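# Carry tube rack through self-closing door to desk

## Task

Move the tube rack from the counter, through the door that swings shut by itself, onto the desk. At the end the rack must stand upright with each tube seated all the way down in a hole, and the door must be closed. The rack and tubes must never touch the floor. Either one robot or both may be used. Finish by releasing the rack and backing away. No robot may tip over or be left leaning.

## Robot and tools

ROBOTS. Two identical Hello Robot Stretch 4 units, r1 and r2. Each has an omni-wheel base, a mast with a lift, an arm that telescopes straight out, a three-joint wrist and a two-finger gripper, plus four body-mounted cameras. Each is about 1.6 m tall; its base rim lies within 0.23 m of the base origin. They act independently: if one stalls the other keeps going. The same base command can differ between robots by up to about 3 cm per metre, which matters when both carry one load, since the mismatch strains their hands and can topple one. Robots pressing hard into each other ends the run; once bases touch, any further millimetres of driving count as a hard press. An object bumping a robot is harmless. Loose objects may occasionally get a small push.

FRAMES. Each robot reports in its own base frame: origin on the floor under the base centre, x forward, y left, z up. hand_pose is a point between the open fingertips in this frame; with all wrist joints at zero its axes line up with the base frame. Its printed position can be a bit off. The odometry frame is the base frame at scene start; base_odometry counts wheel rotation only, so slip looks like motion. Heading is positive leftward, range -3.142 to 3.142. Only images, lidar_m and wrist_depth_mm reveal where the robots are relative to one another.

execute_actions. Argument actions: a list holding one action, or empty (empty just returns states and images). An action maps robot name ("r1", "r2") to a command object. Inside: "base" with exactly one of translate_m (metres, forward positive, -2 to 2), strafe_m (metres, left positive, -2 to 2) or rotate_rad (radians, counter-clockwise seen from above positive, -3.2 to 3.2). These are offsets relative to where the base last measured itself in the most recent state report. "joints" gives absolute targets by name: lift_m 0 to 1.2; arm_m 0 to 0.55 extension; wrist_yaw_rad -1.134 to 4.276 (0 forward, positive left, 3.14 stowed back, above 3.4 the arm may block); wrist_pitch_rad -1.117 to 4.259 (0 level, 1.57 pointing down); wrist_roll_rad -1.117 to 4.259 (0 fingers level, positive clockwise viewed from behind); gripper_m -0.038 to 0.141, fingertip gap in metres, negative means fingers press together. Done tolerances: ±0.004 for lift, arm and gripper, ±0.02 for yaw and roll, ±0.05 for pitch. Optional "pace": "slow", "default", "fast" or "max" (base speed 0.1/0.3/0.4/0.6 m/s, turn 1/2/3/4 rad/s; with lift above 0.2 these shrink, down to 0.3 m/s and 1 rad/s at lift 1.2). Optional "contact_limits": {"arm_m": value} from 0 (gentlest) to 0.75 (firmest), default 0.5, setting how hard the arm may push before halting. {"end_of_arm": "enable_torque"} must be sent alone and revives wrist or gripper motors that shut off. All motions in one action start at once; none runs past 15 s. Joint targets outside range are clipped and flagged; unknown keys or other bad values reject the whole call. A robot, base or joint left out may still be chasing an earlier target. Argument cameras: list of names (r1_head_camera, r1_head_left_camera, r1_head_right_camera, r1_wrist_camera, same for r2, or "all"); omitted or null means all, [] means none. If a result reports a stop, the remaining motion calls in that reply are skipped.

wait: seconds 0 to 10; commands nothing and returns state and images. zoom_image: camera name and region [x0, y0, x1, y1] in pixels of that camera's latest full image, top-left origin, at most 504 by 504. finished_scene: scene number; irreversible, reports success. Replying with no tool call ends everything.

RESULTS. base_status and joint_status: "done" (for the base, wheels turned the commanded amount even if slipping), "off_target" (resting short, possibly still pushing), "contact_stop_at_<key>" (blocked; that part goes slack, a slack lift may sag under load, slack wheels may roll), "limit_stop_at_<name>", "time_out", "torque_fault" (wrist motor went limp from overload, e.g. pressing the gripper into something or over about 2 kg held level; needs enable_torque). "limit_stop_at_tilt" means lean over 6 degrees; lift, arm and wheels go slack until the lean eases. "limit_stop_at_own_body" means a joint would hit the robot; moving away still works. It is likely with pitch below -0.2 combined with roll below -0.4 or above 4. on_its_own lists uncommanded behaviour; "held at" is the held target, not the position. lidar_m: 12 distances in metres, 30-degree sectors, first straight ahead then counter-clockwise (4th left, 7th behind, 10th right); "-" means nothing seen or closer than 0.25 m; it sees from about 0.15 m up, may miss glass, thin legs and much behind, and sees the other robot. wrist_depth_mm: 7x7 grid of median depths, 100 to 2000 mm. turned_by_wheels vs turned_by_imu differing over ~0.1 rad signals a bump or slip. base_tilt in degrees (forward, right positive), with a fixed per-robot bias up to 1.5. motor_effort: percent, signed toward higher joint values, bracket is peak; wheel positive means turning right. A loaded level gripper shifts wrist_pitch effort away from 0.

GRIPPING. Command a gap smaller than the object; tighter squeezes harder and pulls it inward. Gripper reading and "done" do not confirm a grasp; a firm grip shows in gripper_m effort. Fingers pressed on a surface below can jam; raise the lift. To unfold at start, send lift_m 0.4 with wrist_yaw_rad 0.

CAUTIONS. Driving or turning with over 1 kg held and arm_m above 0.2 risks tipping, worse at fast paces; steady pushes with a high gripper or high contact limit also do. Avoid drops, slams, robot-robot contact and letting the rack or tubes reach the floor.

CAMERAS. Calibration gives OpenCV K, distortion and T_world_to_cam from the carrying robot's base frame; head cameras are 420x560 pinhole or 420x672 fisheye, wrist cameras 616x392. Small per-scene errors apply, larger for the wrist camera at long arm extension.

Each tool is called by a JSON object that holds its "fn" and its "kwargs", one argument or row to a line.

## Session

{"fn": "execute_actions", "kwargs": {
  "actions": []
}}

Scene clock: 0.00 s.
r1.base_odometry: x=+0.000 y=+0.000 heading=+0.000 (m, m, rad; r1's odometry frame)
r1.turned_by_wheels: +0.000 (rad since the last result)
r1.turned_by_imu: +0.000 (rad since the last result)
r1.base_tilt: forward=-0.6 right=-0.6 (deg)
r1.lidar_m: 0.93 0.76 0.75 0.91 1.69 1.70 2.08 1.13 1.13 0.97 0.84 0.82
r1.base_status: not commanded
r1.joint_positions: lift_m=+0.211 arm_m=+0.001 wrist_yaw_rad=+3.201 wrist_pitch_rad=+0.015 wrist_roll_rad=+0.010 gripper_m=+0.057
r1.joint_status: not commanded
r1.motor_effort: lift_m=+19 arm_m=+0 wrist_yaw_rad=+1 wrist_pitch_rad=-5 wrist_roll_rad=+0 gripper_m=-2 wheel_0=+0 wheel_1=+0 wheel_2=-1 (%)
r1.hand_pose: x=-0.1213 y=+0.0702 z=+0.3849 quat_wxyz=(-0.030, -0.008, +0.005, +1.000) (m; r1's base frame)
r1.wrist_depth_mm: - 133 132 - - 1756 1499 / - - 133 - - 1756 1499 / - 111 134 - - 1756 1499 / 139 136 187 - - 1756 1499 / 210 - - - - 1756 1499 / 211 1308 199 1255 195 1308 1308 / 212 842 904 - 891 854 904
r2.base_odometry: x=+0.000 y=+0.000 heading=+0.000 (m, m, rad; r2's odometry frame)
r2.turned_by_wheels: +0.000 (rad since the last result)
r2.turned_by_imu: +0.000 (rad since the last result)
r2.base_tilt: forward=-0.6 right=+0.3 (deg)
r2.lidar_m: 1.74 1.11 0.95 0.93 1.04 0.88 0.88 1.04 1.14 1.14 2.01 1.72
r2.base_status: not commanded
r2.joint_positions: lift_m=+0.221 arm_m=+0.002 wrist_yaw_rad=+3.104 wrist_pitch_rad=+0.014 wrist_roll_rad=-0.018 gripper_m=+0.057
r2.joint_status: not commanded
r2.motor_effort: lift_m=+19 arm_m=-1 wrist_yaw_rad=-1 wrist_pitch_rad=-7 wrist_roll_rad=-2 gripper_m=-1 wheel_0=+0 wheel_1=+0 wheel_2=+1 (%)
r2.hand_pose: x=-0.1118 y=+0.0983 z=+0.3950 quat_wxyz=(+0.019, -0.007, -0.009, +1.000) (m; r2's base frame)
r2.wrist_depth_mm: - 139 1042 1008 931 878 842 / - 120 164 1008 946 891 854 / - 125 176 1008 960 904 854 / 143 143 1042 1025 960 904 866 / 1255 1182 1078 1025 960 904 866 / 235 1182 198 1008 198 891 878 / 549 904 931 - 946 854 866
pictures: r1_head_camera, r1_head_left_camera, r1_head_right_camera, r1_wrist_camera, r2_head_camera, r2_head_left_camera, r2_head_right_camera, r2_wrist_camera
camera_calibration (this result's frames):
r1_wrist_camera: T_world_to_cam=[[-0.0804344, 0.996661, 0.014024, -0.0814775], [0.030573, 0.0165298, -0.999396, 0.43606], [-0.996291, -0.0799571, -0.0318004, 0.120754], [0, 0, 0, 1]] pos_world=[0.100421, 0.0836527, 0.440779]
r2_wrist_camera: T_world_to_cam=[[-0.00553075, 0.999974, -0.00469779, -0.0867301], [0.0573354, -0.00437302, -0.998345, 0.44874], [-0.99834, -0.00579095, -0.0573097, 0.137734], [0, 0, 0, 1]] pos_world=[0.111297, 0.0894878, 0.455484]
Images, in order (width x height): r1_head_camera 420x560, r1_head_left_camera 420x672, r1_head_right_camera 420x672, r1_wrist_camera 616x392, r2_head_camera 420x560, r2_head_left_camera 420x672, r2_head_right_camera 420x672, r2_wrist_camera 616x392.

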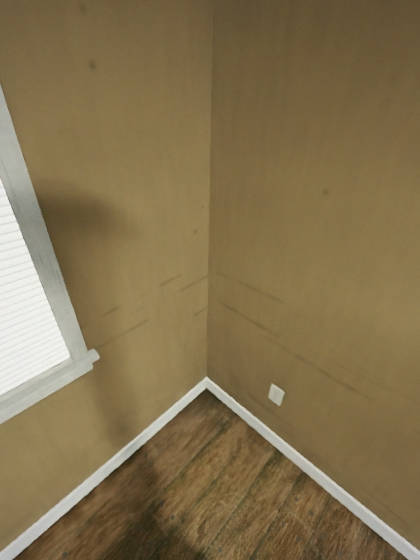

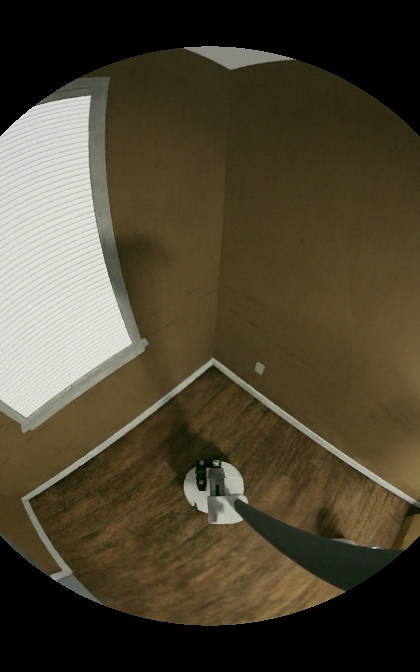

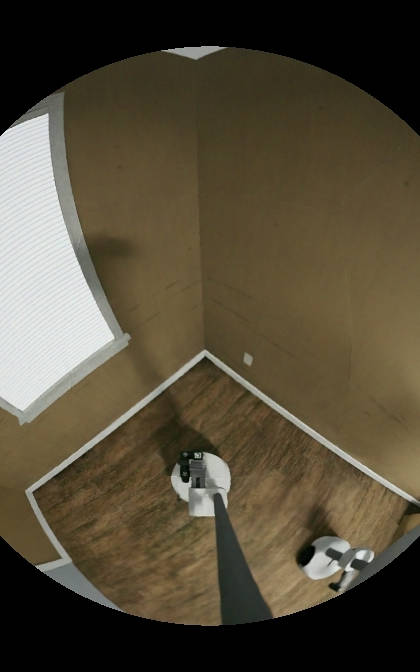

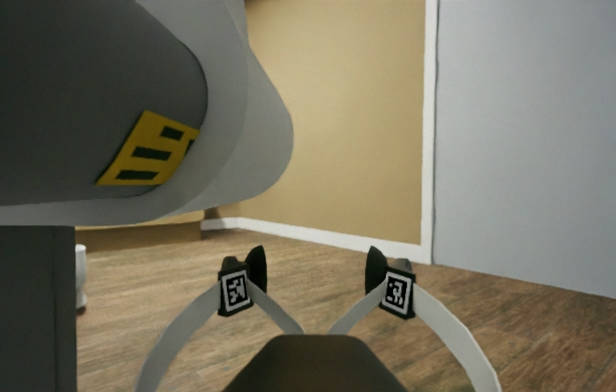

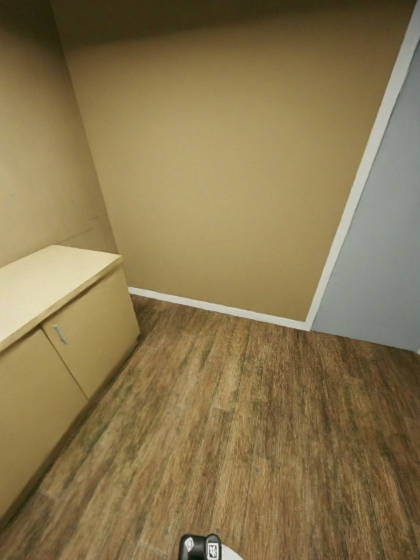

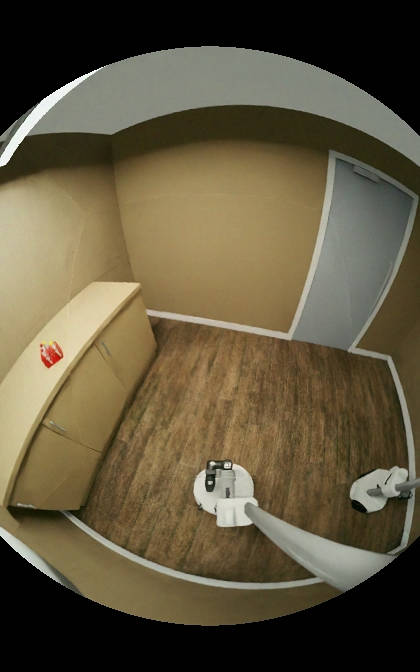

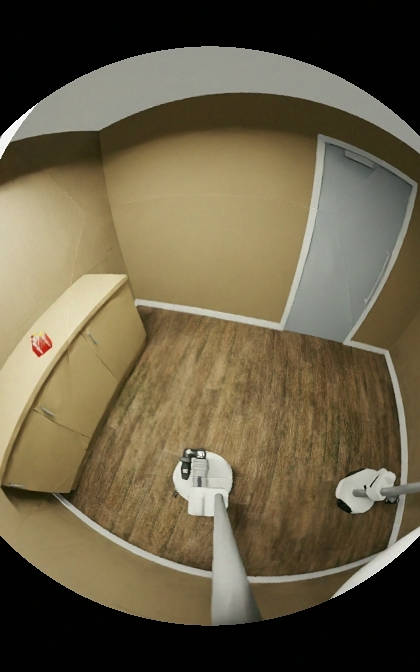

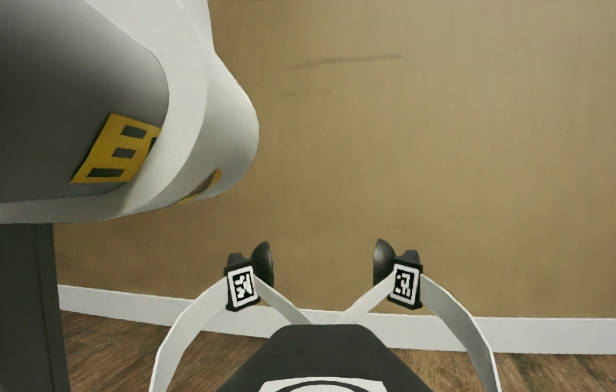

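{"fn": "execute_actions", "kwargs": {
  "actions": [
    {"r1":{"base":{"rotate_rad":2.3},"joints":{"lift_m":0.9}},"r2":{"base":{"rotate_rad":1.3},"joints":{"lift_m":0.95,"wrist_yaw_rad":0,"gripper_m":0.14,"wrist_pitch_rad":0.3}}}
  ],
  "cameras": ["r1_head_camera","r1_head_left_camera","r2_head_camera","r2_wrist_camera"]
}}

Scene clock: 8.00 s.
r1.base_odometry: x=+0.000 y=+0.000 heading=+2.300 (m, m, rad; r1's odometry frame)
r1.turned_by_wheels: +2.300 (rad since the last result)
r1.turned_by_imu: +2.348 (rad since the last result)
r1.base_tilt: forward=-0.6 right=-0.6 (deg)
r1.lidar_m: 1.67 1.77 2.36 1.12 1.29 0.90 0.86 0.86 0.81 0.76 0.78 1.12
r1.base_status: done
r1.joint_positions: lift_m=+0.900 arm_m=+0.001 wrist_yaw_rad=+3.201 wrist_pitch_rad=+0.015 wrist_roll_rad=+0.010 gripper_m=+0.057
r1.joint_status: all done
r1.motor_effort: lift_m=+22(26) arm_m=-1(0) wrist_yaw_rad=+1(2) wrist_pitch_rad=-5(5) wrist_roll_rad=+0(0) gripper_m=-4(5) wheel_0=+0(7) wheel_1=+1(5) wheel_2=+1(11) (%)
r1.hand_pose: x=-0.1213 y=+0.0702 z=+1.0737 quat_wxyz=(-0.030, -0.008, +0.005, +1.000) (m; r1's base frame)
r1.wrist_depth_mm: - 133 133 960 960 946 960 / - - 133 976 960 960 960 / - 111 134 976 976 976 960 / 140 136 187 976 960 991 991 / 210 1008 991 991 976 991 960 / 211 1025 198 1008 194 991 976 / 211 1008 1008 - 1008 976 991
r2.base_odometry: x=+0.000 y=+0.000 heading=+1.299 (m, m, rad; r2's odometry frame)
r2.turned_by_wheels: +1.299 (rad since the last result)
r2.turned_by_imu: +1.314 (rad since the last result)
r2.base_tilt: forward=-0.6 right=+0.2 (deg)
r2.lidar_m: 0.94 0.98 0.94 0.89 0.90 1.23 1.13 2.25 1.82 1.73 1.40 1.00
r2.base_status: done
r2.joint_positions: lift_m=+0.950 arm_m=+0.002 wrist_yaw_rad=+0.000 wrist_pitch_rad=+0.302 wrist_roll_rad=-0.018 gripper_m=+0.140
r2.joint_status: all done
r2.motor_effort: lift_m=+22(24) arm_m=-1(1) wrist_yaw_rad=-2(8) wrist_pitch_rad=-7(6) wrist_roll_rad=-2(2) gripper_m=+0(3) wheel_0=-5(10) wheel_1=-3(5) wheel_2=-4(8) (%)
r2.hand_pose: x=+0.4486 y=-0.0874 z=+1.0421 quat_wxyz=(+0.989, -0.009, +0.150, +0.001) (m; r2's base frame)
r2.wrist_depth_mm: 1255 1229 1229 1255 1255 1229 1255 / 1281 1281 1281 1336 1308 1281 1308 / 1336 1308 1366 1281 1078 1229 1229 / 809 788 788 798 788 798 798 / 820 809 820 831 820 809 842 / 878 866 878 854 878 878 904 / 931 904 917 - 946 946 960
pictures: r1_head_camera, r1_head_left_camera, r2_head_camera, r2_wrist_camera
camera_calibration (this result's frames):
r2_wrist_camera: T_world_to_cam=[[0.040669, -0.99903, -0.0168909, -0.0775516], [-0.33878, 0.00211623, -0.940863, 1.18025], [0.939986, 0.0439863, -0.338366, 0.160917], [0, 0, 0, 1]] pos_world=[0.251741, -0.0870521, 1.1636]
Images, in order (width x height): r1_head_camera 420x560, r1_head_left_camera 420x672, r2_head_camera 420x560, r2_wrist_camera 616x392.

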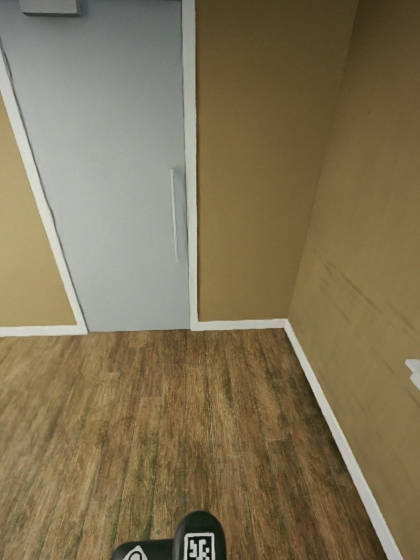

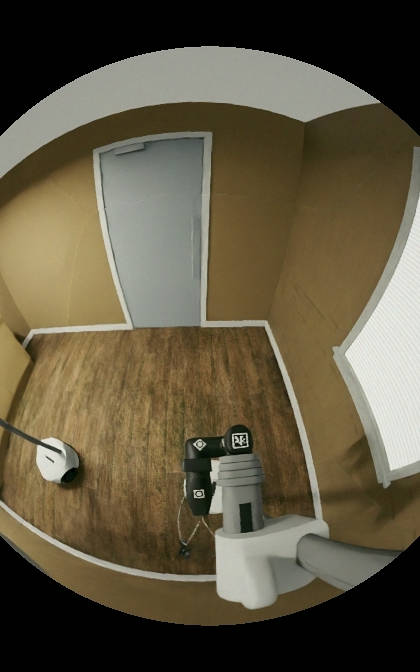

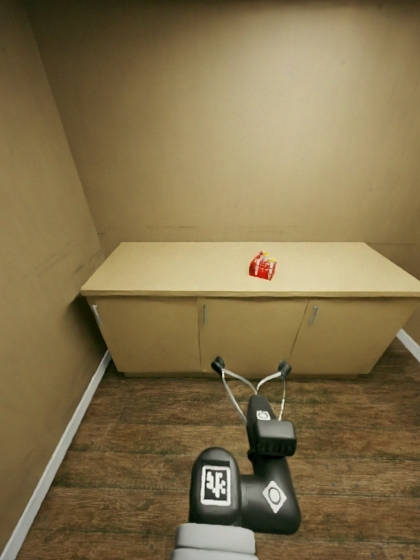

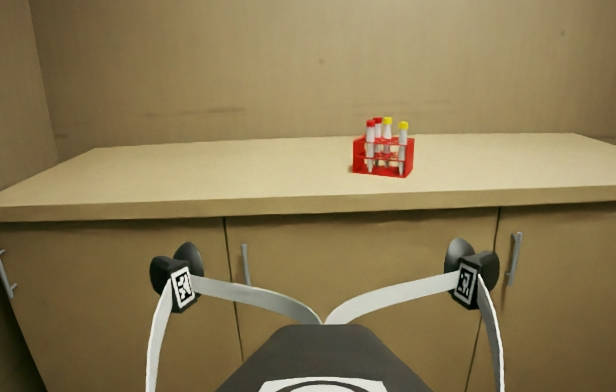

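{"fn": "execute_actions", "kwargs": {
  "actions": [
    {"r1":{"base":{"strafe_m":0.23},"joints":{"wrist_yaw_rad":0,"gripper_m":0.07}},"r2":{"base":{"translate_m":0.3},"joints":{"arm_m":0.25,"wrist_yaw_rad":-0.2,"wrist_pitch_rad":0.4,"lift_m":1.0}}}
  ],
  "cameras": []
}}

{"fn": "execute_actions", "kwargs": {
  "actions": [
    {"r1":{"base":{"translate_m":0.7},"joints":{"arm_m":0.2}}}
  ],
  "cameras": ["r1_wrist_camera","r2_head_camera","r2_wrist_camera"]
}}

{"fn": "zoom_image", "kwargs": {
  "camera": "r2_wrist_camera",
  "region": [200,60,480,280]
}}

Scene clock: 18.47 s.
r1.base_odometry: x=-0.172 y=-0.153 heading=+2.300 (m, m, rad; r1's odometry frame)
r1.turned_by_wheels: +0.000 (rad since the last result)
r1.turned_by_imu: +0.002 (rad since the last result)
r1.base_tilt: forward=-0.6 right=-0.6 (deg)
r1.lidar_m: 1.68 1.79 2.18 1.19 1.30 0.88 0.85 0.87 1.07 0.98 1.03 1.42
r1.base_status: done
r1.joint_positions: lift_m=+0.900 arm_m=+0.001 wrist_yaw_rad=+0.000 wrist_pitch_rad=+0.015 wrist_roll_rad=+0.010 gripper_m=+0.070
r1.joint_status: all done
r1.motor_effort: lift_m=+22(22) arm_m=+0(0) wrist_yaw_rad=+0(5) wrist_pitch_rad=-5(6) wrist_roll_rad=+0(1) gripper_m=-2(4) wheel_0=+0(7) wheel_1=-1(9) wheel_2=+1(2) (%)
r1.hand_pose: x=+0.4603 y=-0.0873 z=+1.0737 quat_wxyz=(+1.000, +0.005, +0.007, +0.000) (m; r1's base frame)
r1.wrist_depth_mm: 1464 1464 1499 1537 1537 1537 1281 / 1499 1537 1537 1537 1499 1537 1281 / 1499 1499 1537 1537 1537 1576 1281 / 1537 1537 1576 1537 1537 1576 1281 / 1537 1537 1537 1537 1576 1576 1281 / 1537 1537 196 1576 212 1618 1281 / 1499 1537 1576 - 1618 1576 1308
r2.base_odometry: x=+0.080 y=+0.289 heading=+1.300 (m, m, rad; r2's odometry frame)
r2.turned_by_wheels: +0.000 (rad since the last result)
r2.turned_by_imu: -0.001 (rad since the last result)
r2.base_tilt: forward=-0.6 right=+0.2 (deg)
r2.lidar_m: 0.63 0.68 0.89 0.88 0.94 1.25 1.21 2.53 1.80 1.72 0.96 0.69
r2.base_status: done
r2.joint_positions: lift_m=+1.000 arm_m=+0.249 wrist_yaw_rad=-0.200 wrist_pitch_rad=+0.402 wrist_roll_rad=-0.018 gripper_m=+0.140
r2.joint_status: all done
r2.motor_effort: lift_m=+22(24) arm_m=+5(3) wrist_yaw_rad=-1(7) wrist_pitch_rad=-6(6) wrist_roll_rad=-2(2) gripper_m=+1(1) wheel_0=+5(11) wheel_1=+2(4) wheel_2=-2(13) (%)
r2.hand_pose: x=+0.6629 y=-0.1384 z=+1.0651 quat_wxyz=(+0.975, +0.011, +0.200, -0.096) (m; r2's base frame)
r2.wrist_depth_mm: 668 699 723 768 798 820 878 / 707 732 768 820 854 891 917 / 741 778 831 854 878 931 946 / 732 715 699 683 640 661 640 / 539 535 525 496 399 477 492 / 421 407 392 392 384 377 399 / 362 351 362 - 355 338 343
pictures: none
No camera images: the call's "cameras" was empty. Leave "cameras" out to get every camera's image.

Scene clock: 22.30 s.
r1.base_odometry: x=-0.638 y=+0.369 heading=+2.300 (m, m, rad; r1's odometry frame)
r1.turned_by_wheels: +0.000 (rad since the last result)
r1.turned_by_imu: -0.001 (rad since the last result)
r1.base_tilt: forward=-0.6 right=-0.6 (deg)
r1.lidar_m: 0.98 1.05 1.42 2.12 1.38 1.66 1.55 1.47 1.02 0.97 1.03 1.06
r1.base_status: done
r1.joint_positions: lift_m=+0.900 arm_m=+0.199 wrist_yaw_rad=+0.000 wrist_pitch_rad=+0.015 wrist_roll_rad=+0.010 gripper_m=+0.070
r1.joint_status: all done
r1.motor_effort: lift_m=+22(21) arm_m=+6(5) wrist_yaw_rad=+1(0) wrist_pitch_rad=-5(6) wrist_roll_rad=+0(1) gripper_m=-5(5) wheel_0=-1(8) wheel_1=+0(7) wheel_2=+0(8) (%)
r1.hand_pose: x=+0.6583 y=-0.0874 z=+1.0737 quat_wxyz=(+1.000, +0.005, +0.007, +0.000) (m; r1's base frame)
r1.wrist_depth_mm: 597 597 615 609 621 627 621 / 609 603 615 621 621 621 627 / 603 615 615 615 621 634 634 / 615 615 615 615 634 627 634 / 609 621 621 627 621 640 640 / 621 627 196 627 213 647 647 / 621 627 634 - 654 647 647
r2.base_odometry: x=+0.080 y=+0.289 heading=+1.300 (m, m, rad; r2's odometry frame)
r2.turned_by_wheels: +0.000 (rad since the last result)
r2.turned_by_imu: +0.000 (rad since the last result)
r2.base_tilt: forward=-0.5 right=+0.2 (deg)
r2.lidar_m: 0.62 0.68 0.91 0.89 0.94 1.25 2.48 1.39 1.80 1.71 0.97 0.68
r2.base_status: not commanded
r2.joint_positions: lift_m=+1.000 arm_m=+0.249 wrist_yaw_rad=-0.200 wrist_pitch_rad=+0.402 wrist_roll_rad=-0.018 gripper_m=+0.140
r2.joint_status: not commanded
r2.motor_effort: lift_m=+22(22) arm_m=+5(5) wrist_yaw_rad=-1(1) wrist_pitch_rad=-7(7) wrist_roll_rad=-2(2) gripper_m=-1(1) wheel_0=+5(5) wheel_1=+2(2) wheel_2=-2(2) (%)
r2.hand_pose: x=+0.6629 y=-0.1384 z=+1.0651 quat_wxyz=(+0.975, +0.011, +0.200, -0.096) (m; r2's base frame)
r2.wrist_depth_mm: 668 699 723 759 798 831 878 / 707 732 778 809 842 891 946 / 741 778 820 854 904 931 946 / 732 715 691 676 634 661 647 / 539 530 525 492 404 477 496 / 424 407 394 392 387 379 397 / 359 353 366 - 353 342 342
pictures: r1_wrist_camera, r2_head_camera, r2_wrist_camera
camera_calibration (this result's frames):
r1_wrist_camera: T_world_to_cam=[[0.0213049, -0.999675, 0.0140247, -0.112837], [-0.0314624, -0.0146914, -0.999397, 1.14135], [0.999278, 0.0208508, -0.0317652, -0.398131], [0, 0, 0, 1]] pos_world=[0.436157, -0.0877307, 1.12959]
r2_wrist_camera: T_world_to_cam=[[-0.160438, -0.986826, -0.0208432, 0.00238715], [-0.421955, 0.0876608, -0.902369, 1.30054], [0.892308, -0.13598, -0.43046, 0.0742373], [0, 0, 0, 1]] pos_world=[0.482912, -0.101556, 1.20558]
Images, in order (width x height): r1_wrist_camera 616x392, r2_head_camera 420x560, r2_wrist_camera 616x392.

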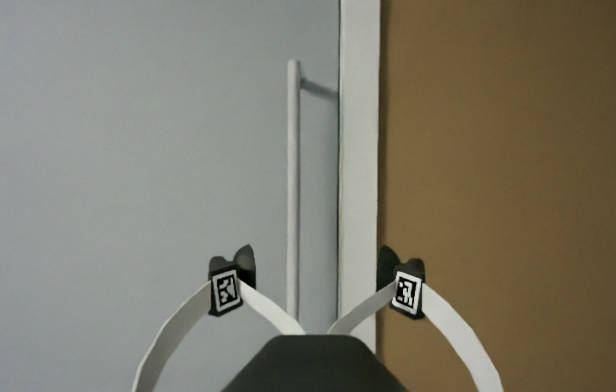

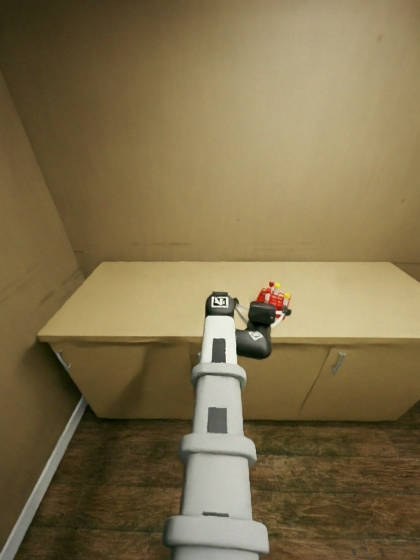

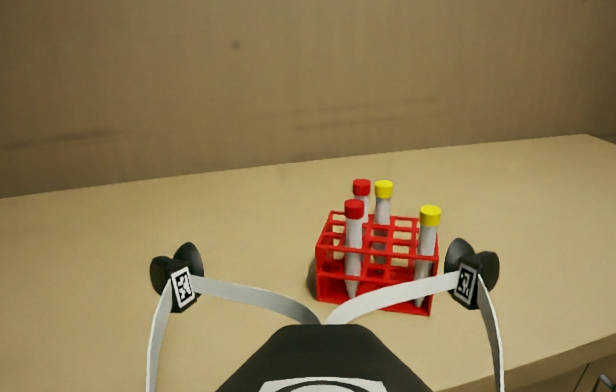

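Region (200, 60, 480, 280) of r2_wrist_camera's 616x392 image, scaled by 1.800; it fills the top 396 rows of this view, and the rest is white.

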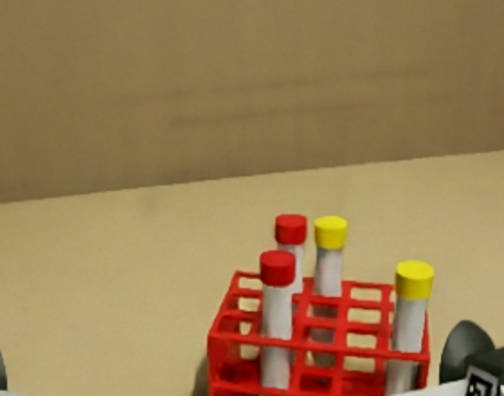

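{"fn": "execute_actions", "kwargs": {
  "actions": [
    {"r1":{"base":{"strafe_m":0.03},"joints":{"arm_m":0.45}},"r2":{"base":{"strafe_m":-0.654},"joints":{"arm_m":0.0}}}
  ],
  "cameras": ["r1_wrist_camera"]
}}

{"fn": "execute_actions", "kwargs": {
  "actions": [
    {"r1":{"base":{"translate_m":0.02},"joints":{"arm_m":0.545}},"r2":{"joints":{"wrist_yaw_rad":1.19,"wrist_pitch_rad":0.2}}}
  ],
  "cameras": ["r1_wrist_camera"]
}}

{"fn": "execute_actions", "kwargs": {
  "actions": [
    {"r2":{"joints":{"arm_m":0.4,"lift_m":0.9}}}
  ],
  "cameras": ["r2_wrist_camera","r2_head_left_camera"]
}}

Scene clock: 39.40 s.
r1.base_odometry: x=-0.660 y=+0.349 heading=+2.300 (m, m, rad; r1's odometry frame)
r1.turned_by_wheels: +0.000 (rad since the last result)
r1.turned_by_imu: +0.002 (rad since the last result)
r1.base_tilt: forward=-0.6 right=-0.6 (deg)
r1.lidar_m: 0.96 1.04 1.39 1.17 2.14 1.67 1.55 1.53 1.05 0.99 1.06 1.07
r1.base_status: done
r1.joint_positions: lift_m=+0.900 arm_m=+0.449 wrist_yaw_rad=+0.000 wrist_pitch_rad=+0.015 wrist_roll_rad=+0.010 gripper_m=+0.070
r1.joint_status: all done
r1.motor_effort: lift_m=+21(22) arm_m=+6(8) wrist_yaw_rad=+1(2) wrist_pitch_rad=-5(5) wrist_roll_rad=+0(1) gripper_m=-3(0) wheel_0=+0(11) wheel_1=+0(6) wheel_2=-1(1) (%)
r1.hand_pose: x=+0.9083 y=-0.0874 z=+1.0737 quat_wxyz=(+1.000, +0.005, +0.007, +0.000) (m; r1's base frame)
r1.wrist_depth_mm: 355 359 359 362 364 368 368 / 355 359 364 366 364 373 373 / 357 362 366 366 362 375 377 / 364 368 368 368 362 375 377 / 366 366 370 370 362 379 384 / 364 370 196 309 213 382 384 / 368 373 375 - 368 384 384
r2.base_odometry: x=+0.710 y=+0.114 heading=+1.300 (m, m, rad; r2's odometry frame)
r2.turned_by_wheels: +0.000 (rad since the last result)
r2.turned_by_imu: -0.001 (rad since the last result)
r2.base_tilt: forward=-0.6 right=+0.2 (deg)
r2.lidar_m: 0.66 0.69 0.96 1.53 1.58 2.16 1.21 1.52 1.12 1.05 1.10 0.70
r2.base_status: done
r2.joint_positions: lift_m=+1.000 arm_m=+0.003 wrist_yaw_rad=-0.200 wrist_pitch_rad=+0.402 wrist_roll_rad=-0.018 gripper_m=+0.140
r2.joint_status: all done
joint sent to its limit — the command would take r2.arm_m past its lower limit, so that joint was sent only as far as its limit.
r2.motor_effort: lift_m=+22(22) arm_m=-5(3) wrist_yaw_rad=-1(1) wrist_pitch_rad=-8(7) wrist_roll_rad=-2(2) gripper_m=+0(2) wheel_0=+3(13) wheel_1=-1(9) wheel_2=+0(2) (%)
r2.hand_pose: x=+0.4166 y=-0.1384 z=+1.0650 quat_wxyz=(+0.975, +0.011, +0.200, -0.096) (m; r2's base frame)
r2.wrist_depth_mm: 878 917 960 1008 1078 1118 1078 / 931 960 1025 1060 1118 1205 1098 / 976 1008 1042 991 1229 1281 1098 / 741 723 715 699 683 1366 1138 / 544 539 535 569 615 654 1182 / 525 549 585 597 668 1464 1182 / 559 585 634 - 759 1397 1205
pictures: r1_wrist_camera
camera_calibration (this result's frames):
r1_wrist_camera: T_world_to_cam=[[0.0213282, -0.999674, 0.0140246, -0.118177], [-0.0314739, -0.0146922, -0.999397, 1.14922], [0.999277, 0.0208739, -0.031777, -0.647914], [0, 0, 0, 1]] pos_world=[0.686137, -0.0877291, 1.12959]
Images, in order (width x height): r1_wrist_camera 616x392.

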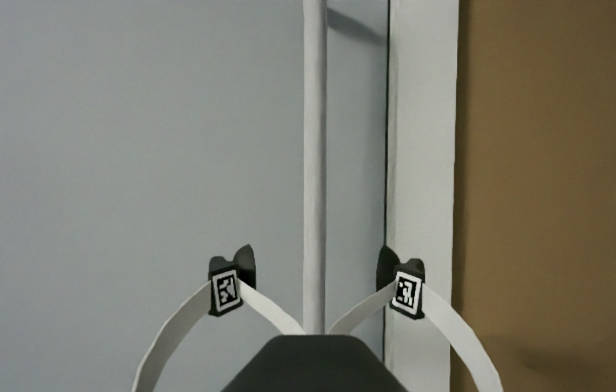

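Scene clock: 40.77 s.
r1.base_odometry: x=-0.674 y=+0.364 heading=+2.300 (m, m, rad; r1's odometry frame)
r1.turned_by_wheels: +0.000 (rad since the last result)
r1.turned_by_imu: +0.000 (rad since the last result)
r1.base_tilt: forward=-0.6 right=-0.6 (deg)
r1.lidar_m: 0.95 1.03 1.38 1.17 2.15 1.67 1.57 1.53 1.07 1.01 1.06 1.05
r1.base_status: done
r1.joint_positions: lift_m=+0.900 arm_m=+0.544 wrist_yaw_rad=+0.000 wrist_pitch_rad=+0.015 wrist_roll_rad=+0.010 gripper_m=+0.070
r1.joint_status: all done
r1.motor_effort: lift_m=+22(21) arm_m=+6(8) wrist_yaw_rad=+1(1) wrist_pitch_rad=-5(5) wrist_roll_rad=+0(0) gripper_m=-1(2) wheel_0=-2(0) wheel_1=+0(4) wheel_2=+0(7) (%)
r1.hand_pose: x=+1.0033 y=-0.0874 z=+1.0737 quat_wxyz=(+1.000, +0.005, +0.007, +0.000) (m; r1's base frame)
r1.wrist_depth_mm: 244 245 248 249 251 240 255 / 245 248 249 250 253 242 255 / 247 250 251 252 254 242 258 / 250 250 253 253 257 244 260 / 251 253 255 255 257 247 262 / 253 254 196 190 212 248 264 / 255 255 258 - 263 250 267
r2.base_odometry: x=+0.710 y=+0.114 heading=+1.300 (m, m, rad; r2's odometry frame)
r2.turned_by_wheels: +0.000 (rad since the last result)
r2.turned_by_imu: +0.000 (rad since the last result)
r2.base_tilt: forward=-0.6 right=+0.2 (deg)
r2.lidar_m: 0.66 0.70 0.93 1.52 1.58 2.14 1.21 1.52 1.13 1.06 1.12 0.71
r2.base_status: not commanded
r2.joint_positions: lift_m=+1.000 arm_m=+0.003 wrist_yaw_rad=+1.190 wrist_pitch_rad=+0.202 wrist_roll_rad=-0.018 gripper_m=+0.140
r2.joint_status: all done
r2.motor_effort: lift_m=+22(22) arm_m=-5(4) wrist_yaw_rad=+1(5) wrist_pitch_rad=-7(12) wrist_roll_rad=-2(2) gripper_m=+3(0) wheel_0=+3(3) wheel_1=-1(1) wheel_2=+0(0) (%)
r2.hand_pose: x=+0.3600 y=+0.2298 z=+1.1200 quat_wxyz=(+0.823, -0.064, +0.079, +0.558) (m; r2's base frame)
r2.wrist_depth_mm: 1205 1308 1397 1537 1661 1205 960 / 1255 1336 1464 1618 1661 1229 976 / 1281 1397 1499 1618 1756 1255 1008 / 1308 1430 1576 1464 1281 1182 991 / 1336 1430 1618 1229 842 621 549 / 1430 1499 1618 991 699 539 535 / 1430 1537 1661 - 715 549 442
pictures: r1_wrist_camera
camera_calibration (this result's frames):
r1_wrist_camera: T_world_to_cam=[[0.0213427, -0.999674, 0.0140246, -0.120213], [-0.0314743, -0.0146927, -0.999397, 1.15221], [0.999277, 0.0208884, -0.0317776, -0.742831], [0, 0, 0, 1]] pos_world=[0.781124, -0.0877282, 1.12959]
Images, in order (width x height): r1_wrist_camera 616x392.

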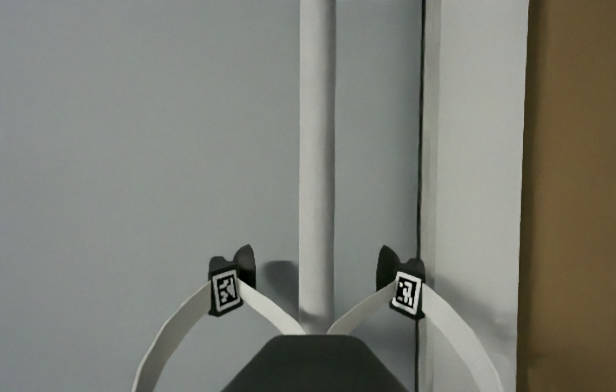

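Scene clock: 43.03 s.
r1.base_odometry: x=-0.674 y=+0.364 heading=+2.300 (m, m, rad; r1's odometry frame)
r1.turned_by_wheels: +0.000 (rad since the last result)
r1.turned_by_imu: +0.001 (rad since the last result)
r1.base_tilt: forward=-0.6 right=-0.6 (deg)
r1.lidar_m: 0.94 1.03 1.36 1.17 2.14 1.69 1.56 1.56 1.05 0.99 1.07 1.05
r1.base_status: not commanded
r1.joint_positions: lift_m=+0.900 arm_m=+0.544 wrist_yaw_rad=+0.000 wrist_pitch_rad=+0.015 wrist_roll_rad=+0.010 gripper_m=+0.070
r1.joint_status: not commanded
r1.motor_effort: lift_m=+22(22) arm_m=+6(6) wrist_yaw_rad=+1(0) wrist_pitch_rad=-6(6) wrist_roll_rad=+1(0) gripper_m=-5(3) wheel_0=-2(2) wheel_1=+0(0) wheel_2=+1(0) (%)
r1.hand_pose: x=+1.0033 y=-0.0874 z=+1.0737 quat_wxyz=(+1.000, +0.005, +0.007, +0.000) (m; r1's base frame)
r1.wrist_depth_mm: 243 245 248 249 251 239 254 / 246 247 249 250 252 241 256 / 247 249 251 251 255 243 258 / 248 251 253 254 256 245 259 / 250 253 254 255 258 246 262 / 253 255 196 190 213 249 264 / 255 256 257 - 263 250 267
r2.base_odometry: x=+0.710 y=+0.114 heading=+1.300 (m, m, rad; r2's odometry frame)
r2.turned_by_wheels: +0.000 (rad since the last result)
r2.turned_by_imu: +0.000 (rad since the last result)
r2.base_tilt: forward=-0.5 right=+0.2 (deg)
r2.lidar_m: 0.67 0.69 0.93 1.53 1.60 2.14 1.19 1.53 1.10 1.05 1.11 0.70
r2.base_status: not commanded
r2.joint_positions: lift_m=+0.900 arm_m=+0.399 wrist_yaw_rad=+1.190 wrist_pitch_rad=+0.202 wrist_roll_rad=-0.018 gripper_m=+0.140
r2.joint_status: all done
r2.motor_effort: lift_m=+16(20) arm_m=+4(7) wrist_yaw_rad=-1(0) wrist_pitch_rad=-7(7) wrist_roll_rad=-2(2) gripper_m=-3(2) wheel_0=+3(3) wheel_1=-1(1) wheel_2=+0(0) (%)
r2.hand_pose: x=+0.7563 y=+0.2299 z=+1.0205 quat_wxyz=(+0.823, -0.064, +0.079, +0.558) (m; r2's base frame)
r2.wrist_depth_mm: 1255 1281 1430 1499 1025 723 603 / 1255 1366 1464 1576 1025 750 603 / 1308 1397 1537 1618 1060 768 615 / 1336 1397 904 707 842 741 627 / 1397 1499 554 377 530 480 500 / 1397 1499 357 355 349 342 364 / 1464 1576 322 - 314 296 297
pictures: r2_head_left_camera, r2_wrist_camera
camera_calibration (this result's frames):
r2_wrist_camera: T_world_to_cam=[[0.943017, -0.332498, -0.0127725, -0.613366], [-0.0924799, -0.225028, -0.969954, 1.15912], [0.319633, 0.915864, -0.242955, 0.0218196], [0, 0, 0, 1]] pos_world=[0.678637, 0.0369084, 1.12176]
Images, in order (width x height): r2_head_left_camera 420x672, r2_wrist_camera 616x392.

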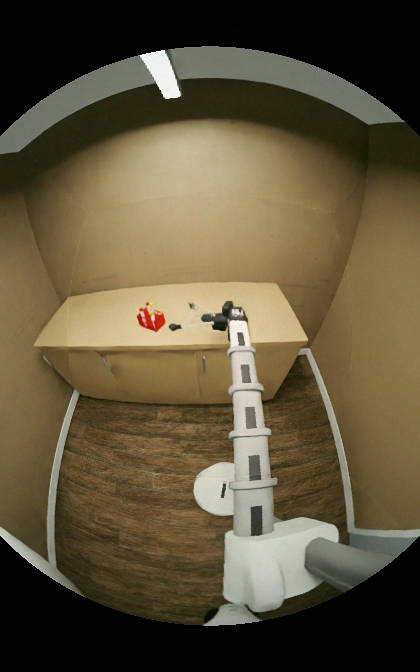

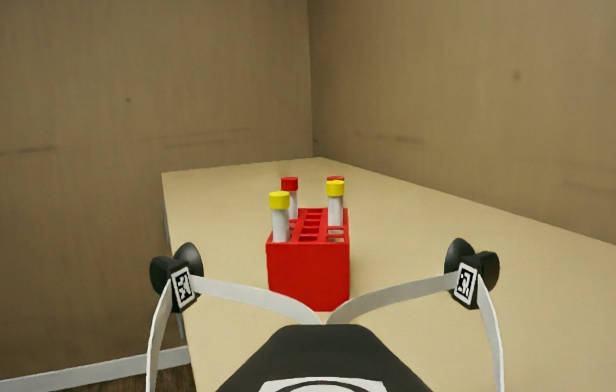

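{"fn": "execute_actions", "kwargs": {
  "actions": [
    {"r1":{"joints":{"gripper_m":-0.036}},"r2":{"joints":{"wrist_yaw_rad":1.1,"lift_m":0.825,"arm_m":0.37}}}
  ],
  "cameras": ["r2_wrist_camera","r1_wrist_camera"]
}}

Scene clock: 52.93 s.
r1.base_odometry: x=-0.674 y=+0.364 heading=+2.302 (m, m, rad; r1's odometry frame)
r1.turned_by_wheels: +0.002 (rad since the last result)
r1.turned_by_imu: -0.013 (rad since the last result)
r1.base_tilt: forward=-0.5 right=-0.6 (deg)
r1.lidar_m: 0.92 1.01 1.36 1.17 2.12 1.70 1.57 1.59 1.06 1.00 1.06 1.05
r1.base_status: not commanded
r1.joint_positions: lift_m=+0.900 arm_m=+0.546 wrist_yaw_rad=+0.016 wrist_pitch_rad=+0.015 wrist_roll_rad=+0.010 gripper_m=-0.035
r1.joint_status: all done
r1.on_its_own: wrist_yaw_rad is at rest, and its effort (-47) is outside its rest range (-13 to +13)
r1.motor_effort: lift_m=+21(21) arm_m=-4(6) wrist_yaw_rad=-47(48) wrist_pitch_rad=-6(7) wrist_roll_rad=-1(1) gripper_m=-28(28) wheel_0=+2(7) wheel_1=+1(3) wheel_2=+15(15) (%)
r1.hand_pose: x=+1.0065 y=-0.0827 z=+1.0737 quat_wxyz=(+1.000, +0.005, +0.008, +0.008) (m; r1's base frame)
r1.wrist_depth_mm: 235 236 237 179 239 232 245 / 236 238 240 240 240 234 247 / 238 240 241 241 243 236 249 / 240 241 242 243 244 236 251 / 243 243 244 204 247 239 252 / 244 245 179 183 181 240 255 / 246 247 247 - 250 241 256
r2.base_odometry: x=+0.710 y=+0.114 heading=+1.300 (m, m, rad; r2's odometry frame)
r2.turned_by_wheels: +0.000 (rad since the last result)
r2.turned_by_imu: +0.000 (rad since the last result)
r2.base_tilt: forward=-0.5 right=+0.2 (deg)
r2.lidar_m: 0.66 0.69 0.93 1.54 1.60 2.14 1.19 1.51 1.13 1.05 1.12 0.71
r2.base_status: not commanded
r2.joint_positions: lift_m=+0.825 arm_m=+0.371 wrist_yaw_rad=+1.100 wrist_pitch_rad=+0.202 wrist_roll_rad=-0.018 gripper_m=+0.140
r2.joint_status: all done
r2.motor_effort: lift_m=+16(17) arm_m=-5(6) wrist_yaw_rad=-1(3) wrist_pitch_rad=-7(7) wrist_roll_rad=-1(2) gripper_m=+2(1) wheel_0=+3(3) wheel_1=-1(1) wheel_2=+0(0) (%)
r2.hand_pose: x=+0.7478 y=+0.2123 z=+0.9455 quat_wxyz=(+0.848, -0.060, +0.081, +0.521) (m; r2's base frame)
r2.wrist_depth_mm: 1229 1336 1430 1366 931 707 591 / 1255 1336 1499 1397 960 723 585 / 1308 1366 1430 473 960 750 609 / 1308 1366 569 375 544 525 508 / 1336 1430 355 351 342 304 322 / 1397 1499 241 228 224 220 235 / 1430 1499 217 - 200 189 -
pictures: r1_wrist_camera, r2_wrist_camera
camera_calibration (this result's frames):
r1_wrist_camera: T_world_to_cam=[[0.0375364, -0.999197, 0.0140207, -0.131852], [-0.031428, -0.0152041, -0.99939, 1.15222], [0.998801, 0.0370729, -0.0319735, -0.744083], [0, 0, 0, 1]] pos_world=[0.784352, -0.0866424, 1.12958]
r2_wrist_camera: T_world_to_cam=[[0.909502, -0.415504, -0.0127726, -0.569461], [-0.112235, -0.215855, -0.969954, 1.09445], [0.400262, 0.883608, -0.242955, -0.031032], [0, 0, 0, 1]] pos_world=[0.653182, 0.0270503, 1.04675]
Images, in order (width x height): r1_wrist_camera 616x392, r2_wrist_camera 616x392.

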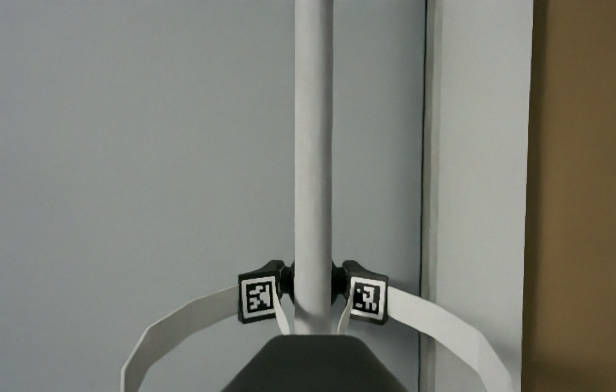

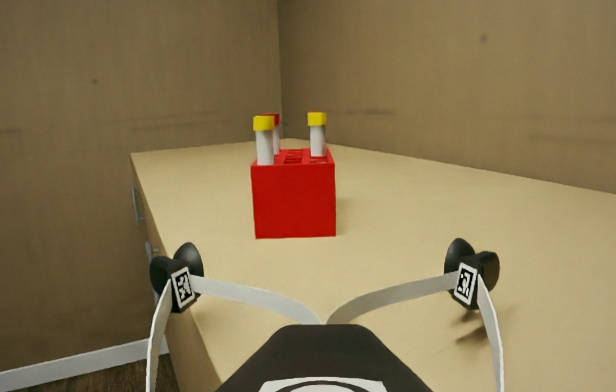

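{"fn": "execute_actions", "kwargs": {
  "actions": [
    {"r1":{"base":{"strafe_m":0.025},"joints":{"arm_m":0.37},"pace":"slow"},"r2":{"base":{"strafe_m":0.183},"joints":{"arm_m":0.428},"pace":"slow"}}
  ],
  "cameras": ["r2_wrist_camera","r1_wrist_camera"]
}}

Scene clock: 61.10 s.
r1.base_odometry: x=-0.693 y=+0.347 heading=+2.304 (m, m, rad; r1's odometry frame)
r1.turned_by_wheels: +0.003 (rad since the last result)
r1.turned_by_imu: -0.035 (rad since the last result)
r1.base_tilt: forward=-0.6 right=-0.6 (deg)
r1.lidar_m: 0.77 0.90 1.30 1.16 1.18 1.74 1.59 1.62 1.12 1.04 1.09 1.07
r1.base_status: done
r1.joint_positions: lift_m=+0.900 arm_m=+0.373 wrist_yaw_rad=+0.027 wrist_pitch_rad=+0.016 wrist_roll_rad=+0.010 gripper_m=-0.035
r1.joint_status: all done
r1.on_its_own: wrist_yaw_rad is at rest, and its effort (-78) is outside its rest range (-13 to +13)
r1.motor_effort: lift_m=+21(22) arm_m=-16(16) wrist_yaw_rad=-78(76) wrist_pitch_rad=-8(10) wrist_roll_rad=+0(1) gripper_m=-28(29) wheel_0=+9(14) wheel_1=+2(10) wheel_2=+22(22) (%)
r1.hand_pose: x=+0.8345 y=-0.0796 z=+1.0735 quat_wxyz=(+1.000, +0.005, +0.008, +0.013) (m; r1's base frame)
r1.wrist_depth_mm: 272 260 251 236 229 413 413 / 276 264 252 237 232 415 421 / 278 264 255 238 233 421 421 / 279 267 256 241 236 421 427 / 283 271 258 206 236 421 427 / 285 270 179 180 180 430 433 / 287 271 262 - 238 433 436
r2.base_odometry: x=+0.534 y=+0.163 heading=+1.299 (m, m, rad; r2's odometry frame)
r2.turned_by_wheels: +0.000 (rad since the last result)
r2.turned_by_imu: -0.001 (rad since the last result)
r2.base_tilt: forward=-0.5 right=+0.2 (deg)
r2.lidar_m: 0.66 0.67 0.92 1.37 1.41 1.89 1.18 1.20 1.33 1.25 1.32 0.70
r2.base_status: done
r2.joint_positions: lift_m=+0.825 arm_m=+0.427 wrist_yaw_rad=+1.100 wrist_pitch_rad=+0.202 wrist_roll_rad=-0.018 gripper_m=+0.140
r2.joint_status: all done
r2.motor_effort: lift_m=+16(16) arm_m=+5(6) wrist_yaw_rad=-1(1) wrist_pitch_rad=-7(7) wrist_roll_rad=-2(3) gripper_m=+1(2) wheel_0=-4(10) wheel_1=+2(4) wheel_2=+0(0) (%)
r2.hand_pose: x=+0.8041 y=+0.2122 z=+0.9455 quat_wxyz=(+0.848, -0.060, +0.081, +0.521) (m; r2's base frame)
r2.wrist_depth_mm: 1060 1182 1281 1205 842 634 535 / 1098 1205 1336 1281 854 647 539 / 1118 1205 1336 1060 831 683 549 / 1160 603 580 266 442 521 508 / 1205 359 329 186 189 303 320 / 1229 241 229 191 196 219 235 / 1255 196 206 - 200 188 -
pictures: r1_wrist_camera, r2_wrist_camera
camera_calibration (this result's frames):
r1_wrist_camera: T_world_to_cam=[[0.0482517, -0.998737, 0.0140051, -0.131174], [-0.0320418, -0.0155619, -0.999365, 1.14716], [0.998321, 0.0477723, -0.0327522, -0.570321], [0, 0, 0, 1]] pos_world=[0.61245, -0.0859106, 1.12959]
r2_wrist_camera: T_world_to_cam=[[0.909399, -0.415728, -0.0127724, -0.620606], [-0.112288, -0.215828, -0.969954, 1.1008], [0.40048, 0.883509, -0.242955, -0.0536973], [0, 0, 0, 1]] pos_world=[0.70949, 0.0270228, 1.04675]
Images, in order (width x height): r1_wrist_camera 616x392, r2_wrist_camera 616x392.

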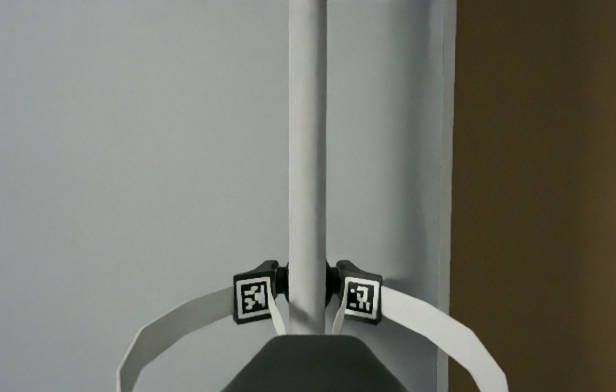

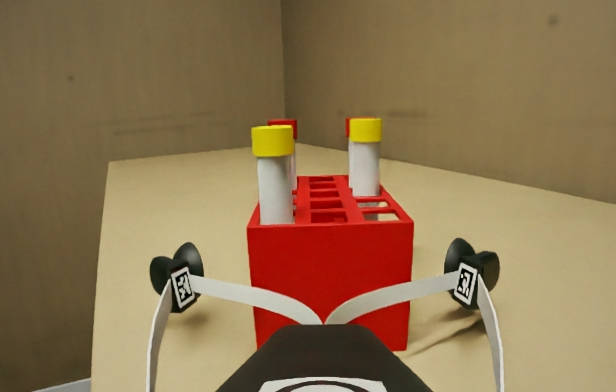

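{"fn": "execute_actions", "kwargs": {
  "actions": [
    {"r1":{"base":{"strafe_m":0.05},"pace":"slow"},"r2":{"joints":{"gripper_m":0.01}}}
  ],
  "cameras": ["r2_wrist_camera"]
}}

{"fn": "execute_actions", "kwargs": {
  "actions": [
    {"r1":{"base":{"strafe_m":0.04},"joints":{"arm_m":0.29},"pace":"slow"},"r2":{"joints":{"lift_m":0.88},"pace":"slow"}}
  ],
  "cameras": ["r2_wrist_camera"]
}}

Scene clock: 67.73 s.
r1.base_odometry: x=-0.730 y=+0.314 heading=+2.304 (m, m, rad; r1's odometry frame)
r1.turned_by_wheels: +0.000 (rad since the last result)
r1.turned_by_imu: -0.067 (rad since the last result)
r1.base_tilt: forward=-0.5 right=-0.6 (deg)
r1.lidar_m: 0.77 0.87 1.18 1.18 1.09 1.82 1.60 1.61 1.21 1.11 1.14 1.07
r1.base_status: done
r1.joint_positions: lift_m=+0.900 arm_m=+0.372 wrist_yaw_rad=+0.010 wrist_pitch_rad=+0.016 wrist_roll_rad=+0.010 gripper_m=-0.035
r1.joint_status: not commanded
r1.on_its_own: wrist_yaw_rad is at rest, and its effort (-30) is outside its rest range (-13 to +13)
r1.motor_effort: lift_m=+21(21) arm_m=-14(16) wrist_yaw_rad=-30(77) wrist_pitch_rad=-7(8) wrist_roll_rad=+1(1) gripper_m=-28(28) wheel_0=-5(17) wheel_1=-3(5) wheel_2=+8(20) (%)
r1.hand_pose: x=+0.8326 y=-0.0844 z=+1.0736 quat_wxyz=(+1.000, +0.005, +0.008, +0.005) (m; r1's base frame)
r1.wrist_depth_mm: 250 247 242 237 235 427 445 / 254 250 245 239 236 433 445 / 255 251 246 241 238 439 452 / 258 253 249 243 240 442 455 / 259 255 251 202 241 442 459 / 263 257 180 181 181 452 462 / 264 258 256 - 245 442 469
r2.base_odometry: x=+0.534 y=+0.163 heading=+1.299 (m, m, rad; r2's odometry frame)
r2.turned_by_wheels: +0.000 (rad since the last result)
r2.turned_by_imu: +0.000 (rad since the last result)
r2.base_tilt: forward=-0.5 right=+0.3 (deg)
r2.lidar_m: 0.66 0.68 0.94 1.34 1.41 1.89 1.10 1.12 1.30 1.25 1.29 0.71
r2.base_status: not commanded
r2.joint_positions: lift_m=+0.825 arm_m=+0.427 wrist_yaw_rad=+1.100 wrist_pitch_rad=+0.203 wrist_roll_rad=-0.018 gripper_m=+0.010
r2.joint_status: all done
r2.motor_effort: lift_m=+16(16) arm_m=+5(5) wrist_yaw_rad=-1(1) wrist_pitch_rad=-10(10) wrist_roll_rad=-2(2) gripper_m=-24(25) wheel_0=-4(5) wheel_1=+2(2) wheel_2=+0(0) (%)
r2.hand_pose: x=+0.8041 y=+0.2122 z=+0.9452 quat_wxyz=(+0.848, -0.061, +0.082, +0.521) (m; r2's base frame)
r2.wrist_depth_mm: 1078 1182 1308 1229 842 640 535 / 1078 1182 1336 1255 866 647 544 / 1138 1229 1308 1042 820 676 554 / 1160 603 512 254 439 517 504 / 1182 357 187 166 167 327 317 / 1205 239 182 172 171 174 238 / 1255 195 195 - 181 188 -
pictures: r2_wrist_camera
camera_calibration (this result's frames):
r2_wrist_camera: T_world_to_cam=[[0.909382, -0.415764, -0.0128145, -0.620555], [-0.112734, -0.216691, -0.969709, 1.10082], [0.400393, 0.883281, -0.243926, -0.0526711], [0, 0, 0, 1]] pos_world=[0.709511, 0.0270585, 1.04668]
Images, in order (width x height): r2_wrist_camera 616x392.

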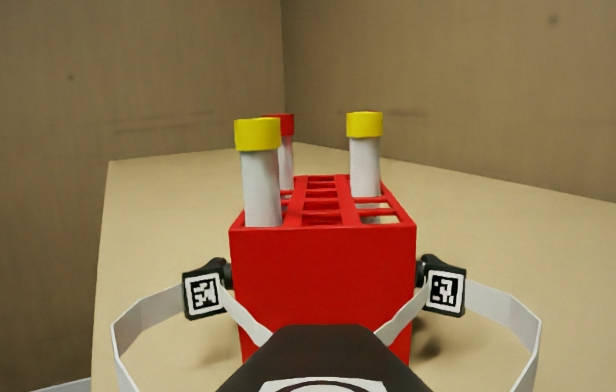

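Scene clock: 69.80 s.
r1.base_odometry: x=-0.760 y=+0.288 heading=+2.306 (m, m, rad; r1's odometry frame)
r1.turned_by_wheels: +0.001 (rad since the last result)
r1.turned_by_imu: -0.092 (rad since the last result)
r1.base_tilt: forward=-0.6 right=-0.6 (deg)
r1.lidar_m: 0.66 0.77 1.10 1.93 1.04 1.92 1.63 1.62 1.37 1.18 1.18 1.07
r1.base_status: done
r1.joint_positions: lift_m=+0.900 arm_m=+0.293 wrist_yaw_rad=+0.018 wrist_pitch_rad=+0.016 wrist_roll_rad=+0.010 gripper_m=-0.035
r1.joint_status: all done
r1.on_its_own: wrist_yaw_rad is at rest, and its effort (-51) is outside its rest range (-13 to +13)
r1.motor_effort: lift_m=+21(20) arm_m=-15(17) wrist_yaw_rad=-51(53) wrist_pitch_rad=-9(9) wrist_roll_rad=+0(1) gripper_m=-25(25) wheel_0=+3(12) wheel_1=-1(9) wheel_2=+15(16) (%)
r1.hand_pose: x=+0.7536 y=-0.0821 z=+1.0734 quat_wxyz=(+1.000, +0.005, +0.008, +0.009) (m; r1's base frame)
r1.wrist_depth_mm: 255 249 243 237 235 525 564 / 255 251 246 238 235 530 559 / 259 253 247 240 236 539 569 / 262 254 249 241 240 539 574 / 263 257 252 198 240 549 580 / 266 258 179 182 179 549 591 / 267 260 254 - 244 544 591
r2.base_odometry: x=+0.534 y=+0.163 heading=+1.299 (m, m, rad; r2's odometry frame)
r2.turned_by_wheels: +0.000 (rad since the last result)
r2.turned_by_imu: +0.000 (rad since the last result)
r2.base_tilt: forward=-0.5 right=+0.3 (deg)
r2.lidar_m: 0.65 0.68 0.91 1.35 1.41 1.89 1.08 1.03 1.29 1.20 1.32 0.68
r2.base_status: not commanded
r2.joint_positions: lift_m=+0.880 arm_m=+0.427 wrist_yaw_rad=+1.100 wrist_pitch_rad=+0.203 wrist_roll_rad=-0.018 gripper_m=+0.010
r2.joint_status: all done
r2.motor_effort: lift_m=+23(27) arm_m=+5(5) wrist_yaw_rad=-1(1) wrist_pitch_rad=-10(10) wrist_roll_rad=-3(2) gripper_m=-23(22) wheel_0=-4(5) wheel_1=+2(2) wheel_2=+0(0) (%)
r2.hand_pose: x=+0.8041 y=+0.2122 z=+0.9996 quat_wxyz=(+0.848, -0.061, +0.082, +0.521) (m; r2's base frame)
r2.wrist_depth_mm: 1060 1160 1308 1205 831 634 535 / 1078 1182 1336 1255 866 654 539 / 1138 1229 1366 1182 809 676 549 / 1138 960 715 254 615 661 569 / 1182 544 187 166 167 462 449 / 1229 377 182 171 170 174 327 / 1255 289 274 - 255 264 -
pictures: r2_wrist_camera
camera_calibration (this result's frames):
r2_wrist_camera: T_world_to_cam=[[0.909382, -0.415765, -0.0128198, -0.619853], [-0.11279, -0.2168, -0.969678, 1.15361], [0.400379, 0.883254, -0.244048, -0.0392562], [0, 0, 0, 1]] pos_world=[0.709516, 0.0270633, 1.10111]
Images, in order (width x height): r2_wrist_camera 616x392.

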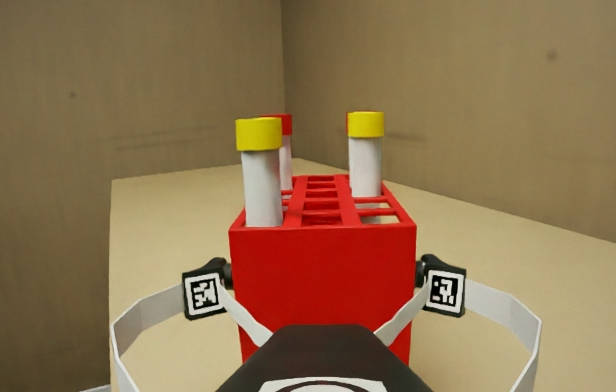

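{"fn": "execute_actions", "kwargs": {
  "actions": [
    {"r1":{"base":{"strafe_m":0.06},"joints":{"arm_m":0.23},"pace":"slow"},"r2":{"joints":{"arm_m":0.0,"gripper_m":0.003},"pace":"slow"}}
  ],
  "cameras": ["r1_head_left_camera"]
}}

Scene clock: 78.53 s.
r1.base_odometry: x=-0.805 y=+0.248 heading=+2.306 (m, m, rad; r1's odometry frame)
r1.turned_by_wheels: +0.001 (rad since the last result)
r1.turned_by_imu: -0.139 (rad since the last result)
r1.base_tilt: forward=-0.5 right=-0.6 (deg)
r1.lidar_m: 0.61 0.69 0.95 1.48 0.98 1.02 1.72 1.66 1.60 1.27 1.28 1.10
r1.base_status: done
r1.joint_positions: lift_m=+0.900 arm_m=+0.233 wrist_yaw_rad=+0.012 wrist_pitch_rad=+0.016 wrist_roll_rad=+0.010 gripper_m=-0.035
r1.joint_status: all done
r1.on_its_own: wrist_yaw_rad is at rest, and its effort (-32) is outside its rest range (-13 to +13)
r1.motor_effort: lift_m=+21(21) arm_m=-14(16) wrist_yaw_rad=-32(53) wrist_pitch_rad=-9(10) wrist_roll_rad=+0(1) gripper_m=-25(28) wheel_0=-1(20) wheel_1=-4(9) wheel_2=+11(17) (%)
r1.hand_pose: x=+0.6929 y=-0.0840 z=+1.0734 quat_wxyz=(+1.000, +0.005, +0.008, +0.006) (m; r1's base frame)
r1.wrist_depth_mm: 239 240 240 240 240 654 732 / 241 242 241 241 242 647 741 / 244 243 243 243 243 668 741 / 246 245 245 244 246 661 759 / 247 247 248 201 248 683 778 / 249 248 178 181 180 683 778 / 250 251 251 - 251 661 788
r2.base_odometry: x=+0.534 y=+0.163 heading=+1.299 (m, m, rad; r2's odometry frame)
r2.turned_by_wheels: +0.000 (rad since the last result)
r2.turned_by_imu: +0.000 (rad since the last result)
r2.base_tilt: forward=-0.6 right=+0.3 (deg)
r2.lidar_m: 0.65 0.44 0.90 1.36 1.44 1.85 1.02 0.98 1.32 1.24 1.30 0.69
r2.base_status: not commanded
r2.joint_positions: lift_m=+0.880 arm_m=+0.003 wrist_yaw_rad=+1.100 wrist_pitch_rad=+0.203 wrist_roll_rad=-0.018 gripper_m=+0.003
r2.joint_status: all done
joint sent to its limit — the command would take r2.arm_m past its lower limit, so that joint was sent only as far as its limit.
r2.motor_effort: lift_m=+23(23) arm_m=-5(3) wrist_yaw_rad=-2(1) wrist_pitch_rad=-10(10) wrist_roll_rad=-3(3) gripper_m=-24(26) wheel_0=-5(4) wheel_1=+2(2) wheel_2=+0(0) (%)
r2.hand_pose: x=+0.3799 y=+0.2122 z=+0.9996 quat_wxyz=(+0.848, -0.061, +0.082, +0.521) (m; r2's base frame)
r2.wrist_depth_mm: 1078 1160 1281 1430 1430 1118 904 / 1098 1182 1308 1499 1499 1118 917 / 1118 1229 1308 1499 1336 1138 946 / 1118 1255 1366 246 634 741 723 / 1182 1281 186 164 164 480 455 / 1229 1281 178 169 168 174 387 / 1255 1366 1499 - 591 508 -
pictures: r1_head_left_camera
Images, in order (width x height): r1_head_left_camera 420x672.

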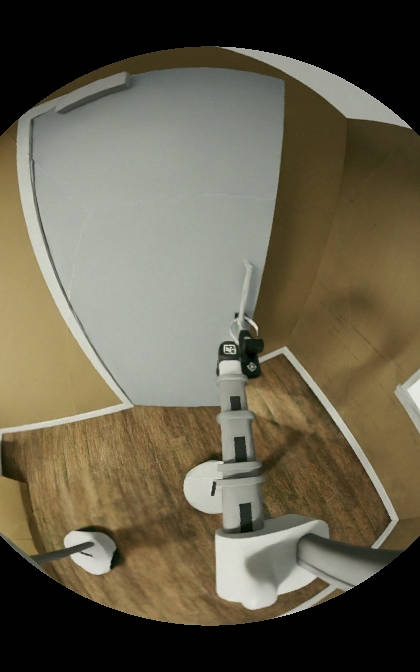

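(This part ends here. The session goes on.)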